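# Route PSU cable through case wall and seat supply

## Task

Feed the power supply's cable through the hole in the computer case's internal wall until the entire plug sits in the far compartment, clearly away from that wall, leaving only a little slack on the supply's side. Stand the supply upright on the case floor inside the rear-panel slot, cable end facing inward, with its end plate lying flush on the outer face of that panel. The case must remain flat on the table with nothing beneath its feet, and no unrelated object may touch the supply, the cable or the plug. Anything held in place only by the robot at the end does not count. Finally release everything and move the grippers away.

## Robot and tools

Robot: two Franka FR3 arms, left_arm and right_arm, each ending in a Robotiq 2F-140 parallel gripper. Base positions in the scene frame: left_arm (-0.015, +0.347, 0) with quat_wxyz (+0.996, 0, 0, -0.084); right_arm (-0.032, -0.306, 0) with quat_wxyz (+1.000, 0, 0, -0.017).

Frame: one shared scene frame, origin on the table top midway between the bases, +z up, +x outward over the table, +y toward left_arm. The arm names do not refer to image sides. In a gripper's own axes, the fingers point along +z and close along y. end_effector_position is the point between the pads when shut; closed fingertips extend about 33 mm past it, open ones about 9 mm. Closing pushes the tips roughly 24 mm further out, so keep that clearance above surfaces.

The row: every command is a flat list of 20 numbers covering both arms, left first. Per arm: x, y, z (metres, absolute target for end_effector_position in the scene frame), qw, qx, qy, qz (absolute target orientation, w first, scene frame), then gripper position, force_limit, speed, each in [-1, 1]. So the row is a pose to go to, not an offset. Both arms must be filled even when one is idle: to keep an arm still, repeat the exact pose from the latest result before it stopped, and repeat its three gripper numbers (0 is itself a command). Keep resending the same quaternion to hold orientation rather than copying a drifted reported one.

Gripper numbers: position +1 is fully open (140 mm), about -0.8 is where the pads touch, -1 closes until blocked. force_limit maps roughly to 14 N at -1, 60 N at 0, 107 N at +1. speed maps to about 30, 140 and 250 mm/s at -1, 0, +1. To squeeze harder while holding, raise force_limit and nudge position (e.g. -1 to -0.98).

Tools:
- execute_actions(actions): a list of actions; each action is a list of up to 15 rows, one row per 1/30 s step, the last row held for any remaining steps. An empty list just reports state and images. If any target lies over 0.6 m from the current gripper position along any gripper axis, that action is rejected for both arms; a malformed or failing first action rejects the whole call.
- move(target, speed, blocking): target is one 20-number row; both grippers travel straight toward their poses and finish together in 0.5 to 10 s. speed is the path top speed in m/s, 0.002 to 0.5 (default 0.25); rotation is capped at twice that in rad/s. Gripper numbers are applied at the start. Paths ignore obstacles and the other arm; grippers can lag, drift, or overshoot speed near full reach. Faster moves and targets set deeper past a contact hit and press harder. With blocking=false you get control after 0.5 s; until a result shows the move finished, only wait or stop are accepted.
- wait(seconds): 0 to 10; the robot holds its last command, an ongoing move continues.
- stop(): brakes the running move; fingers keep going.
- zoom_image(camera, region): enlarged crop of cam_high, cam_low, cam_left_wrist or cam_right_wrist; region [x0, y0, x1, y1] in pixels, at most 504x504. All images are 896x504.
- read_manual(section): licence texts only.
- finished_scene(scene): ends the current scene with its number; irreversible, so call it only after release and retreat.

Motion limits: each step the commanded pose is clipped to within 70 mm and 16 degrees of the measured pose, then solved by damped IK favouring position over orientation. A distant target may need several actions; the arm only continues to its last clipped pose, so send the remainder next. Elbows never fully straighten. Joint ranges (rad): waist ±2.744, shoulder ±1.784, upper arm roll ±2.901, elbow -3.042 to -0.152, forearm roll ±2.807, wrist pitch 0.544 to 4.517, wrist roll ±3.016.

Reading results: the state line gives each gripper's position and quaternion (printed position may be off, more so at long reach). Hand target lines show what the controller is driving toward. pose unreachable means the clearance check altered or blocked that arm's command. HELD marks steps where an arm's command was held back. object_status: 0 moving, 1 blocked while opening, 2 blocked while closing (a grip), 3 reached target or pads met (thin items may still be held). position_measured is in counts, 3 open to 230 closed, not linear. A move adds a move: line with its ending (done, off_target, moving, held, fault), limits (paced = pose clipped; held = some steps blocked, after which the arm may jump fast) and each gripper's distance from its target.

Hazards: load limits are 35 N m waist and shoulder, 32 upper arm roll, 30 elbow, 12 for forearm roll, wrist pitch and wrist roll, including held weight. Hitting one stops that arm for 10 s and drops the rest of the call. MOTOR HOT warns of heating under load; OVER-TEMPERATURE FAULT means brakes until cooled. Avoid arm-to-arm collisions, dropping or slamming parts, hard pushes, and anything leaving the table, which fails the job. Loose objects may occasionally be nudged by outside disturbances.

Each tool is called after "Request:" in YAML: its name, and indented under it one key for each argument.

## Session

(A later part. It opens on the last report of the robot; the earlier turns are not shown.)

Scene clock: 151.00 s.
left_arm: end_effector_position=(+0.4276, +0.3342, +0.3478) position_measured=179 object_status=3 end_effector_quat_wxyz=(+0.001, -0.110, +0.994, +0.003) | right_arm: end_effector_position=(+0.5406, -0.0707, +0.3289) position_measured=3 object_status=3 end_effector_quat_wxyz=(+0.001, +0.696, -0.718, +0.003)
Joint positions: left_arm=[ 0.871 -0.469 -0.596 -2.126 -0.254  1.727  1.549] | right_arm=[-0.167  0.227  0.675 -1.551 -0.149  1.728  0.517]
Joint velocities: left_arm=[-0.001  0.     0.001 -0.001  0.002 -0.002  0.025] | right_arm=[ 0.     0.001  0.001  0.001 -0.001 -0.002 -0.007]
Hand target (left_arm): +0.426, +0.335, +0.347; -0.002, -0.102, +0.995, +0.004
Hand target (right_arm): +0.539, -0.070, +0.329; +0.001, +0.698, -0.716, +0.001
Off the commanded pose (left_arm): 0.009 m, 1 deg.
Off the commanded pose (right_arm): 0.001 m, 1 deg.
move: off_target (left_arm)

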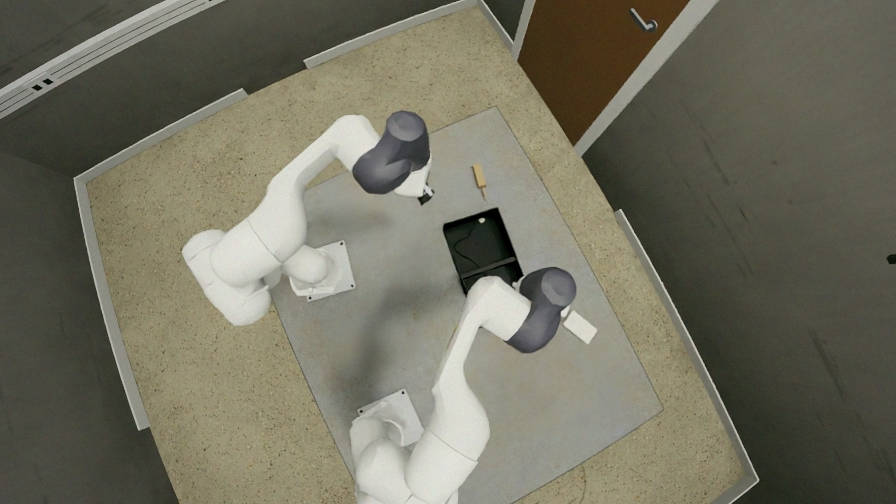

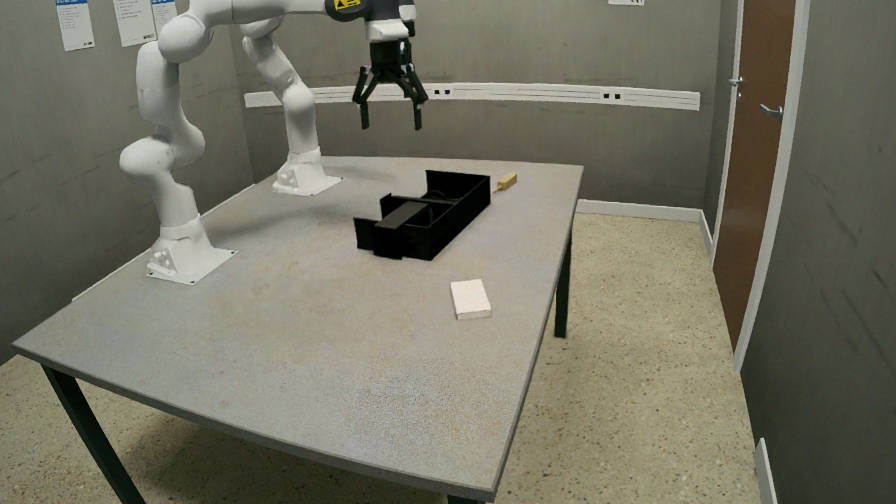

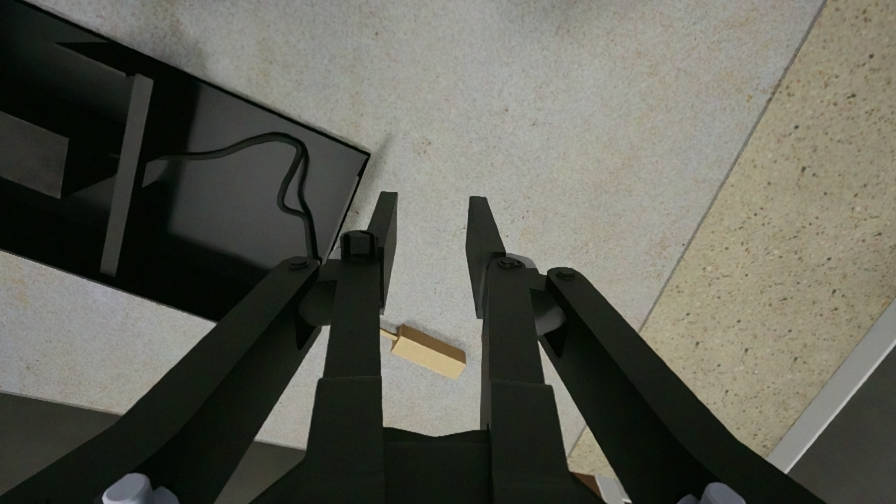

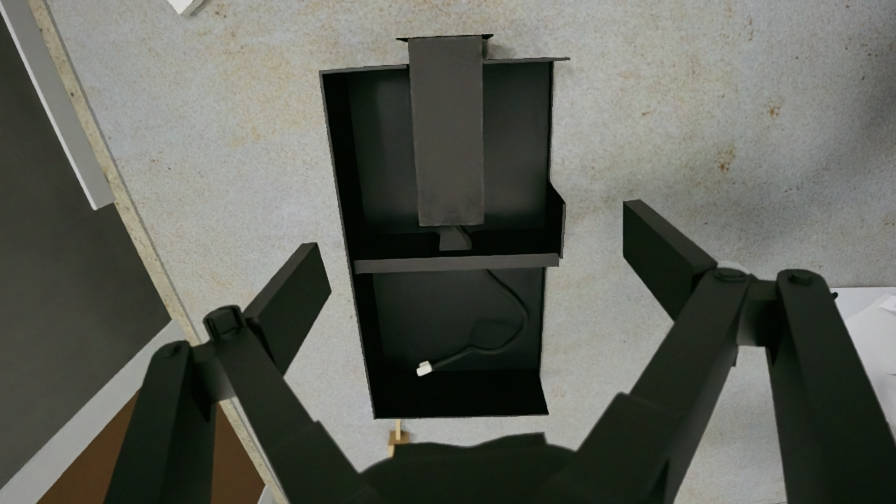

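Request:
move:
  target: [0.52,0.29,0.17,0,0.03,-1,0,-1,0,0,0.548,-0.25,0.17,0,0.695,-0.719,0,-1,0,0]

Request:
move:
  target: [0.52,0.29,0.08,0,0.03,-1,0,-1,0,0,0.548,-0.25,0.065,0,0.695,-0.719,0,-1,0,0]
  speed: 0.1

Request:
move:
  target: [0.52,0.26,0.08,0,0.03,-1,0,-1,0,0,0.548,-0.215,0.065,0,0.695,-0.719,0,-1,0,0]
  speed: 0.03

Scene clock: 159.73 s.
left_arm: end_effector_position=(+0.5135, +0.2858, +0.1719) position_measured=233 object_status=3 end_effector_quat_wxyz=(-0.000, -0.023, +1.000, -0.004) | right_arm: end_effector_position=(+0.5432, -0.2505, +0.1699) position_measured=233 object_status=3 end_effector_quat_wxyz=(+0.004, +0.691, -0.723, -0.003)
Joint positions: left_arm=[ 0.902  0.007 -0.844 -2.193 -0.004  2.198  1.415] | right_arm=[-0.434  0.175  0.588 -2.01  -0.115  2.144  0.222]
Joint velocities: left_arm=[-0.     0.001  0.001  0.001  0.006  0.003 -0.031] | right_arm=[-0.001  0.     0.001 -0.002  0.     0.009 -0.027]
Hand target (left_arm): +0.515, +0.285, +0.172; +0.002, -0.028, +1.000, -0.003
Hand target (right_arm): +0.544, -0.250, +0.170; +0.003, +0.697, -0.717, -0.002
Off the commanded pose (left_arm): 0.008 m, 1 deg.
Off the commanded pose (right_arm): 0.005 m, 1 deg.
move: off_target (left_arm, right_arm)

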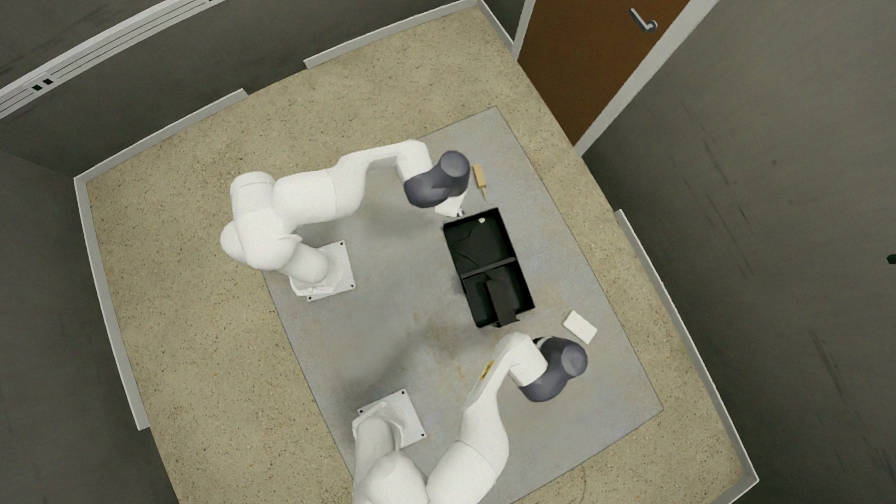

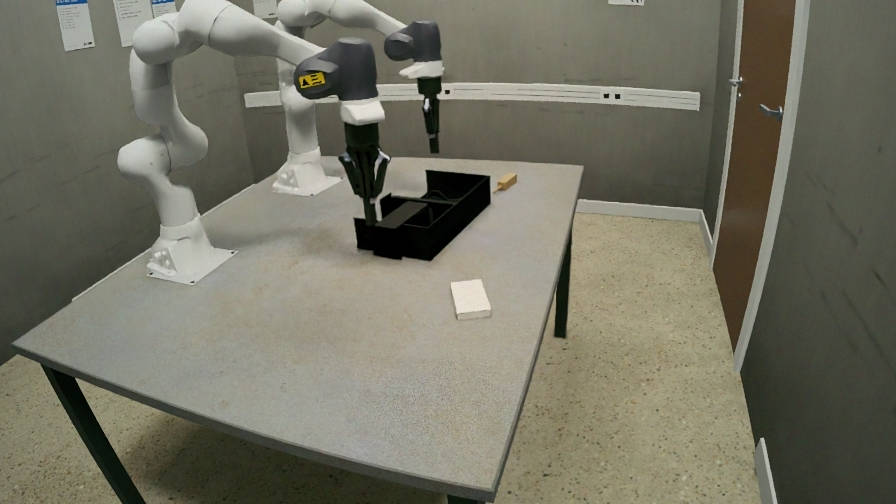

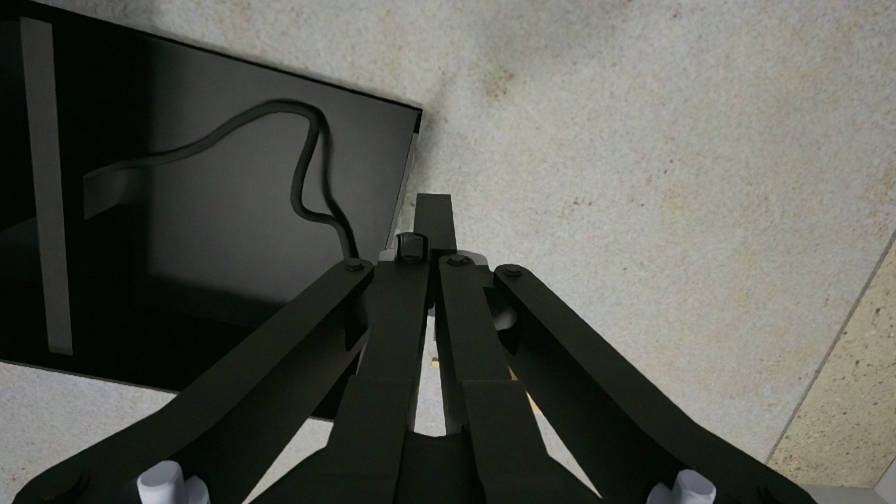

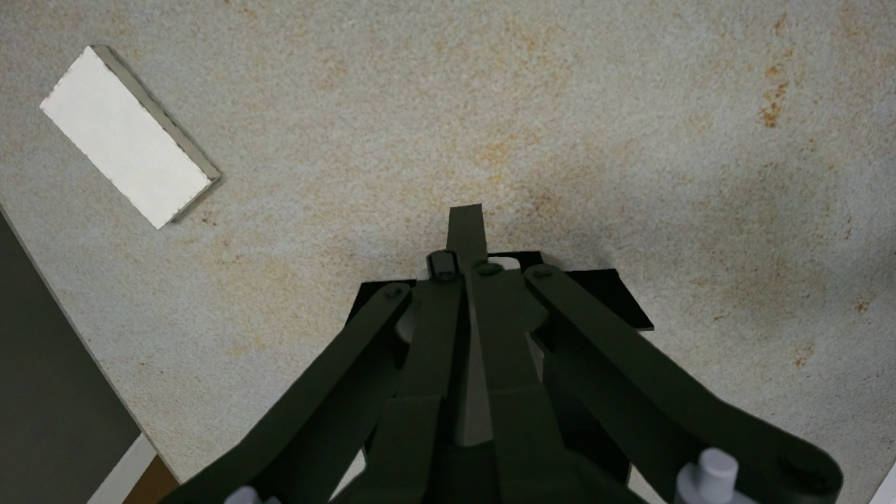

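Scene clock: 161.33 s.
left_arm: end_effector_position=(+0.5168, +0.2875, +0.0815) position_measured=233 object_status=3 end_effector_quat_wxyz=(-0.002, -0.024, +1.000, -0.003) | right_arm: end_effector_position=(+0.5470, -0.2485, +0.0664) position_measured=233 object_status=3 end_effector_quat_wxyz=(-0.001, +0.699, -0.715, -0.003)
Joint positions: left_arm=[ 0.838  0.221 -0.781 -2.253  0.22   2.397  1.26 ] | right_arm=[-0.385  0.349  0.531 -2.085 -0.243  2.371  0.285]
Joint velocities: left_arm=[-0.01   0.001  0.012  0.     0.001  0.008 -0.032] | right_arm=[ 0.005 -0.001 -0.006 -0.001 -0.     0.01   0.013]
Hand target (left_arm): +0.518, +0.287, +0.082; +0.000, -0.029, +1.000, -0.002
Hand target (right_arm): +0.548, -0.249, +0.066; -0.001, +0.696, -0.718, -0.001
Off the commanded pose (left_arm): 0.004 m, 1 deg.
Off the commanded pose (right_arm): 0.002 m, 1 deg.
move: off_target (left_arm)

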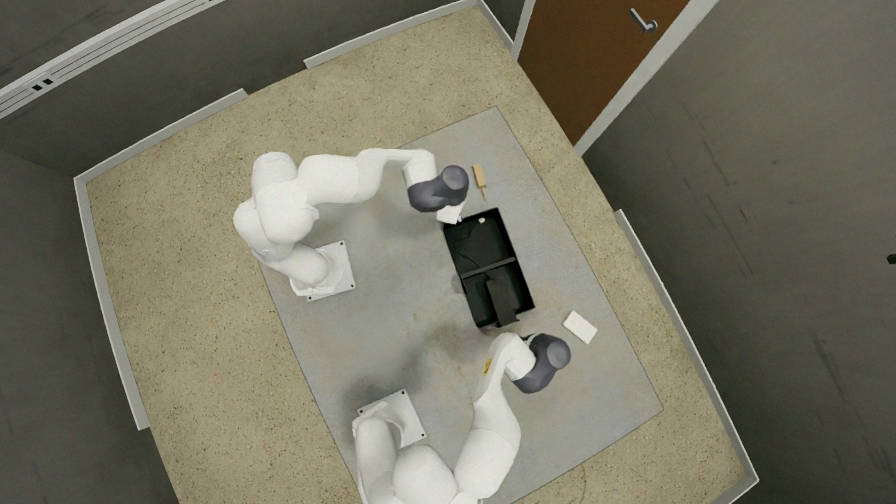

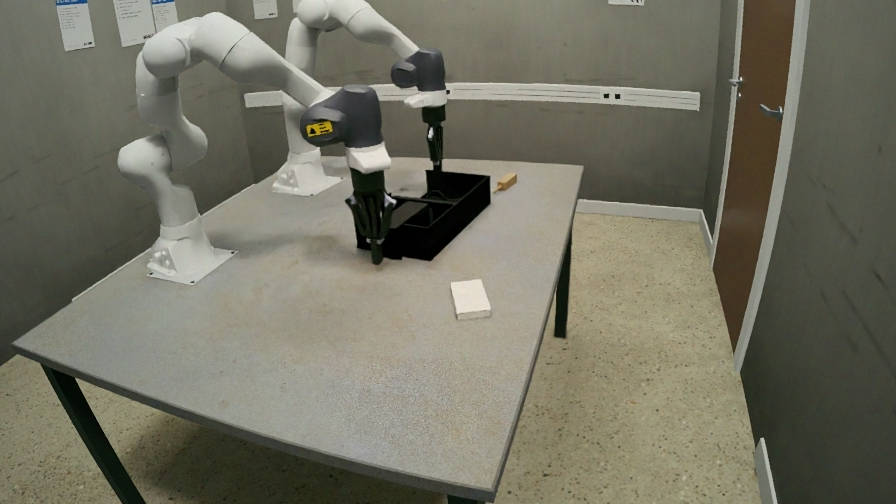

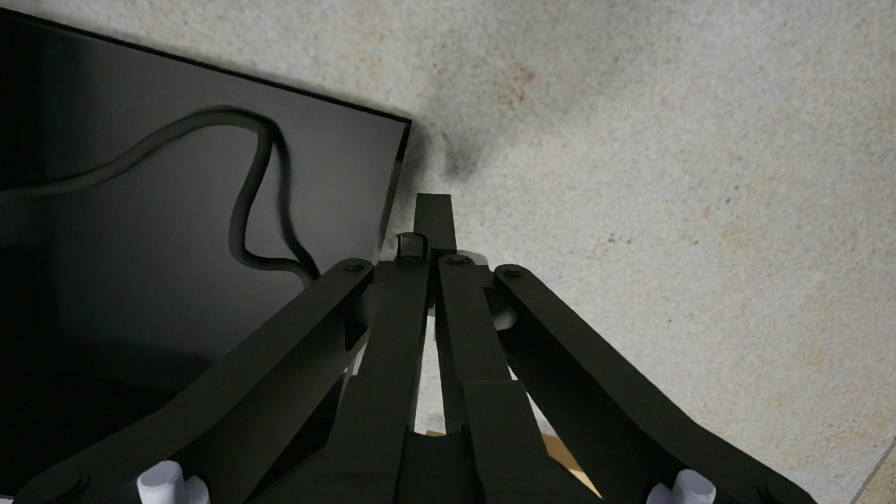

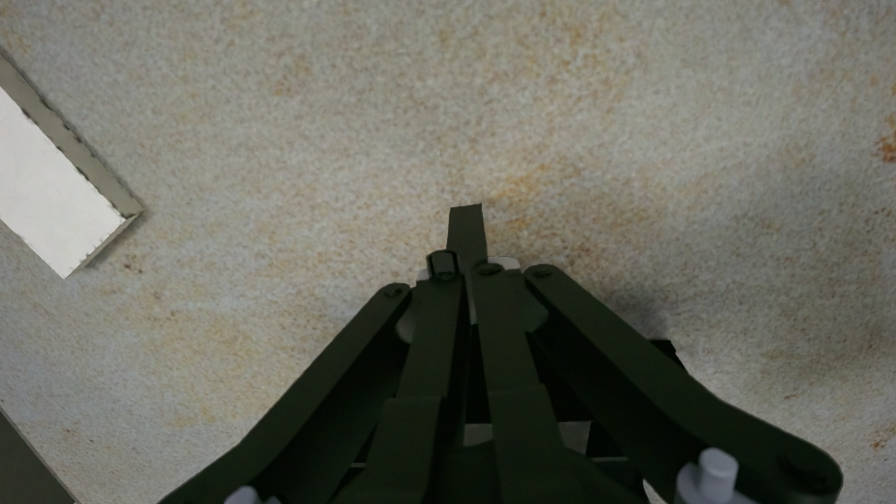

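Scene clock: 162.70 s.
left_arm: end_effector_position=(+0.5178, +0.2767, +0.0808) position_measured=233 object_status=3 end_effector_quat_wxyz=(-0.004, -0.031, +0.999, +0.006) | right_arm: end_effector_position=(+0.5483, -0.2138, +0.0660) position_measured=233 object_status=3 end_effector_quat_wxyz=(-0.002, +0.700, -0.714, -0.001)
Joint positions: left_arm=[ 0.788  0.233 -0.761 -2.235  0.25   2.38   1.197] | right_arm=[-0.311  0.36   0.517 -2.068 -0.249  2.371  0.345]
Joint velocities: left_arm=[-0.006  0.001  0.004  0.002  0.004 -0.004 -0.029] | right_arm=[ 0.013  0.002 -0.015  0.001 -0.001 -0.     0.026]
Hand target (left_arm): +0.519, +0.260, +0.080; -0.001, -0.030, +1.000, -0.000
Hand target (right_arm): +0.549, -0.215, +0.065; -0.001, +0.695, -0.719, -0.000
Off the commanded pose (left_arm): 0.017 m, 1 deg.
Off the commanded pose (right_arm): 0.002 m, 1 deg.
move: off_target (left_arm)

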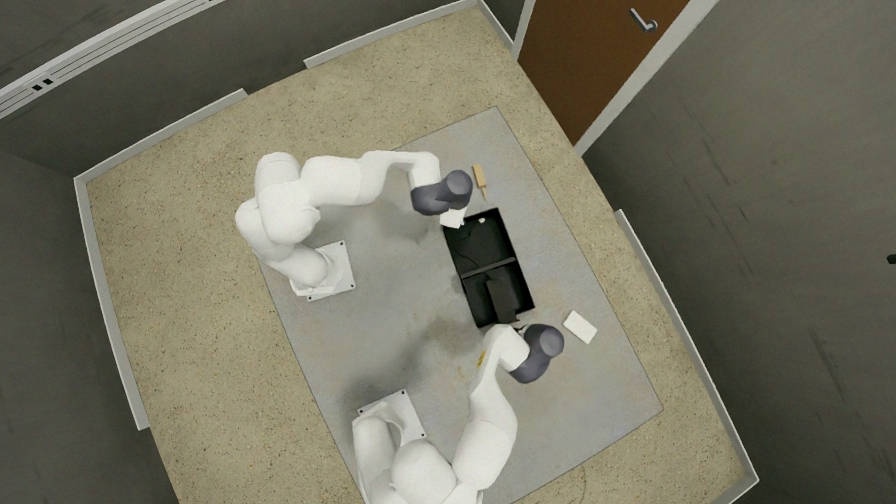

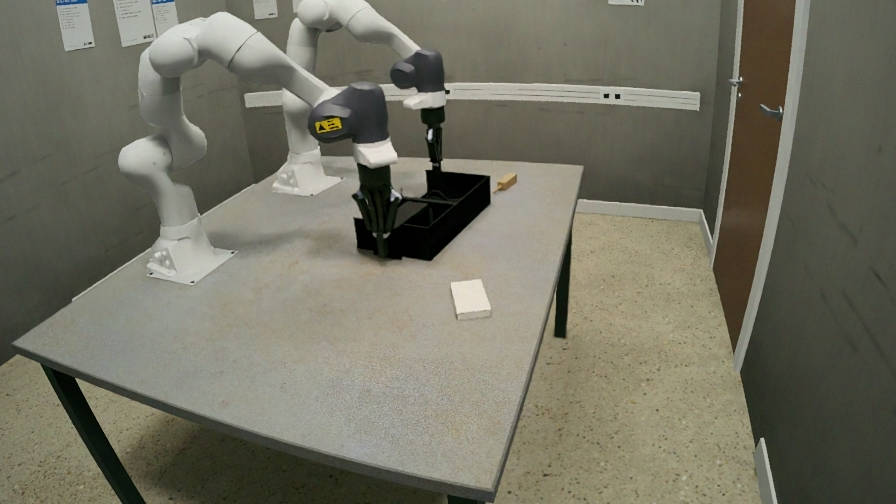

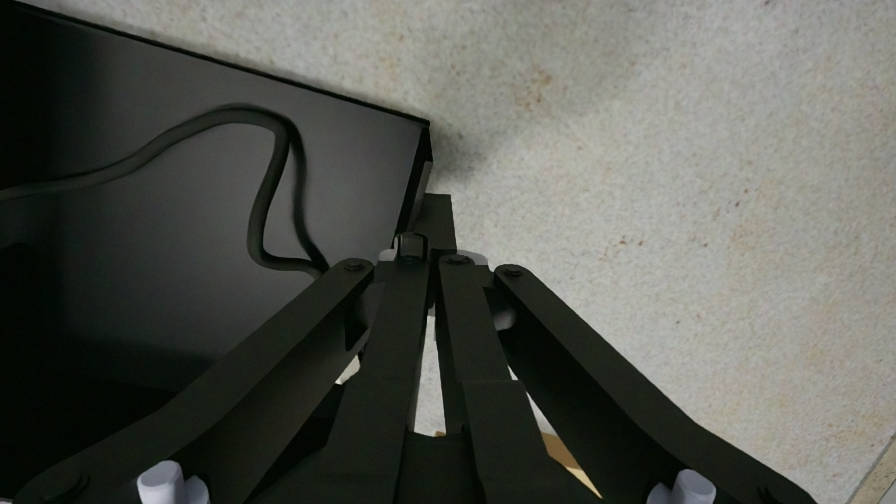

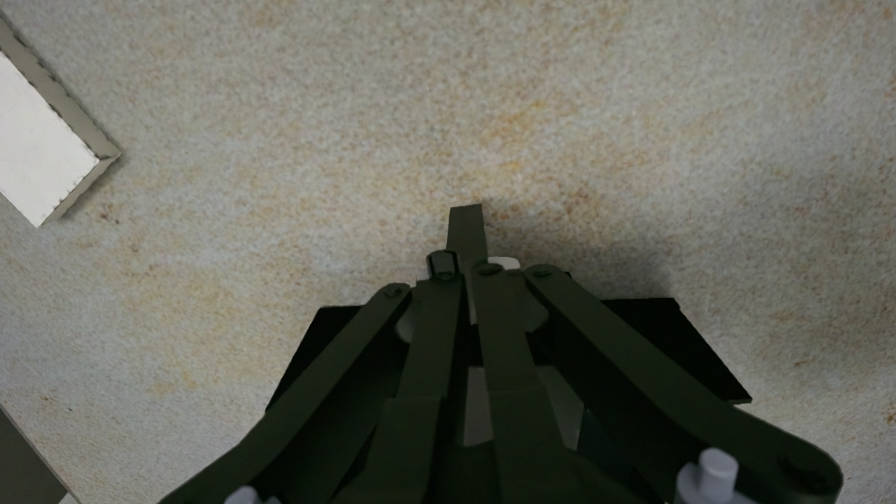

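Left is braced at y≈0.275. Push.

Request:
move:
  target: [0.52,0.272,0.08,0,0.03,-1,0,-1,0,0,0.553,-0.16,0.065,0,0.695,-0.719,0,-1,0,0]
  speed: 0.025

Request:
zoom_image:
  camera: "cam_high"
  region: [420,180,600,360]

Scene clock: 167.80 s.
left_arm: end_effector_position=(+0.5190, +0.2770, +0.0804) position_measured=233 object_status=3 end_effector_quat_wxyz=(-0.002, -0.033, +0.999, +0.005) | right_arm: end_effector_position=(+0.5563, -0.1686, +0.0673) position_measured=233 object_status=3 end_effector_quat_wxyz=(-0.001, +0.695, -0.719, +0.003)
Joint positions: left_arm=[ 0.792  0.234 -0.762 -2.238  0.248  2.388  1.196] | right_arm=[-0.2    0.398  0.488 -2.004 -0.262  2.345  0.44 ]
Joint velocities: left_arm=[ 0.     0.    -0.     0.    -0.     0.002  0.003] | right_arm=[ 0.009  0.001 -0.007  0.004 -0.001 -0.006  0.021]
Hand target (left_arm): +0.520, +0.272, +0.080; +0.000, -0.030, +1.000, +0.000
Hand target (right_arm): +0.554, -0.160, +0.065; -0.001, +0.695, -0.719, -0.000
Off the commanded pose (left_arm): 0.005 m, 1 deg.
Off the commanded pose (right_arm): 0.009 m, 0 deg.
move: off_target (left_arm, right_arm)

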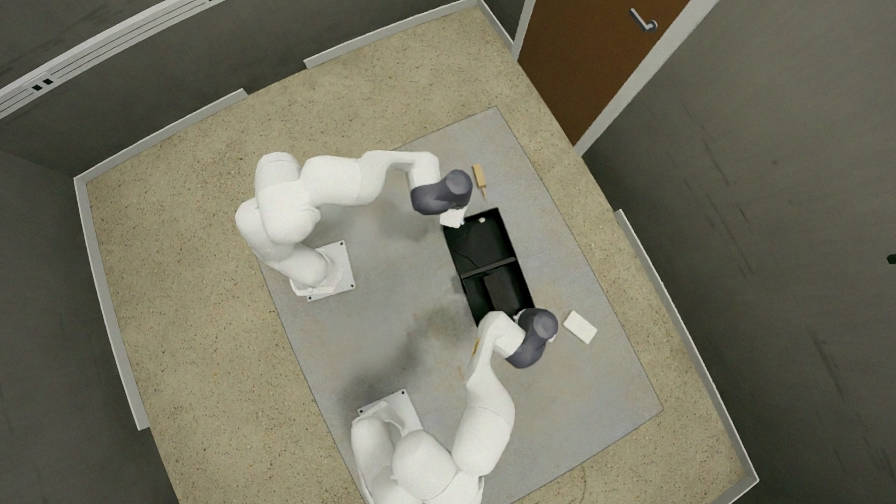

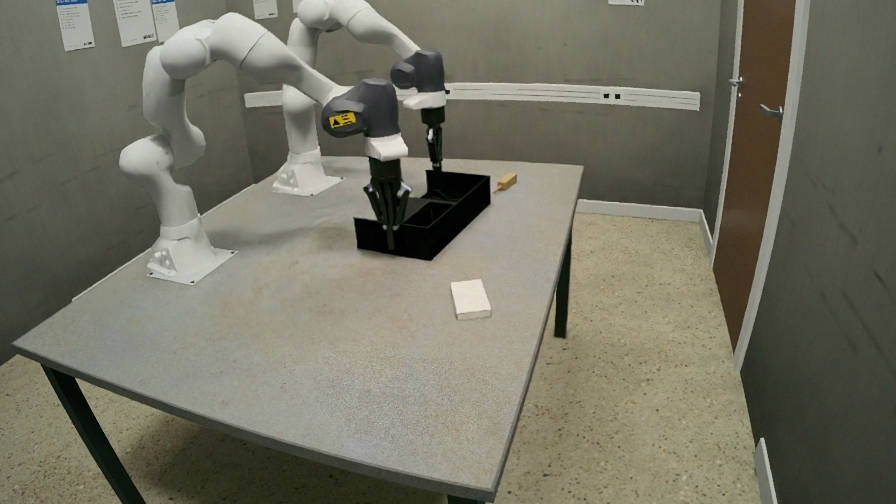

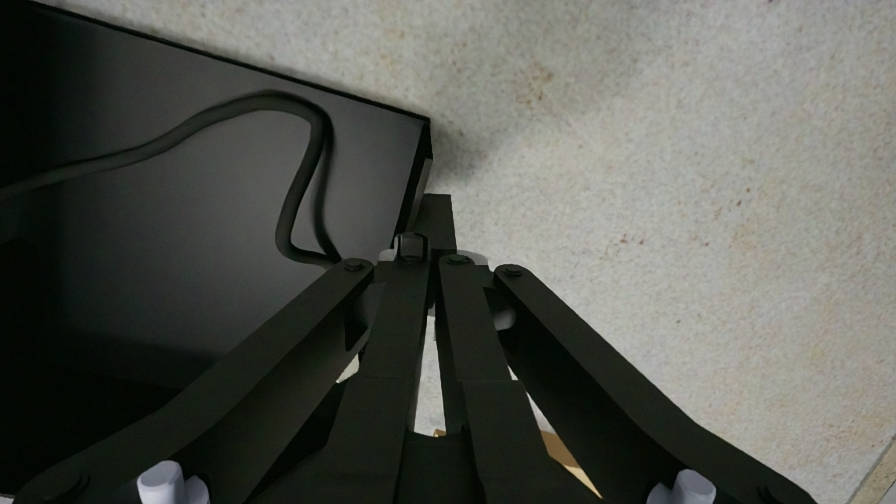

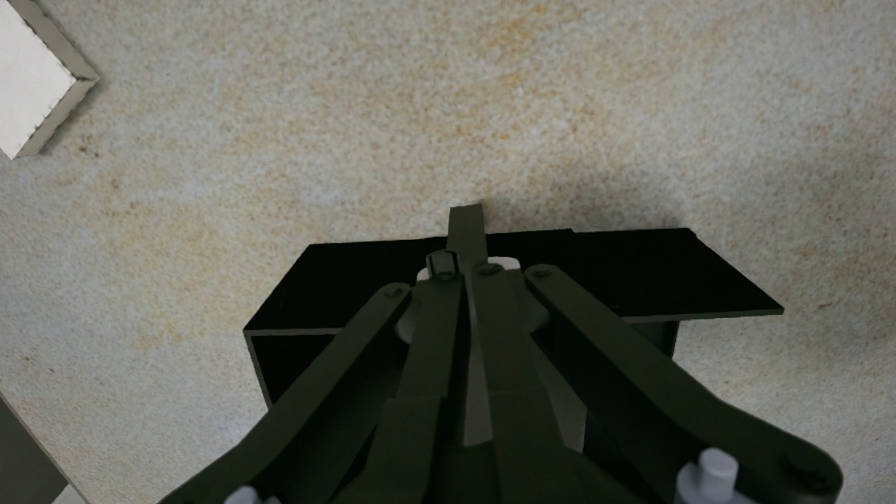

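Region (420, 180, 600, 360) of cam_high's 896x504 image, scaled by 2.800, with more detail than that image has.

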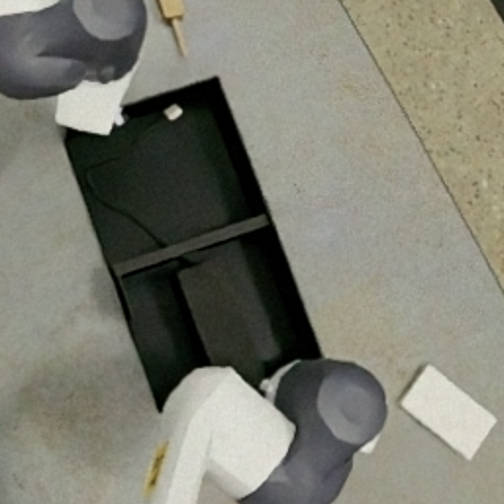

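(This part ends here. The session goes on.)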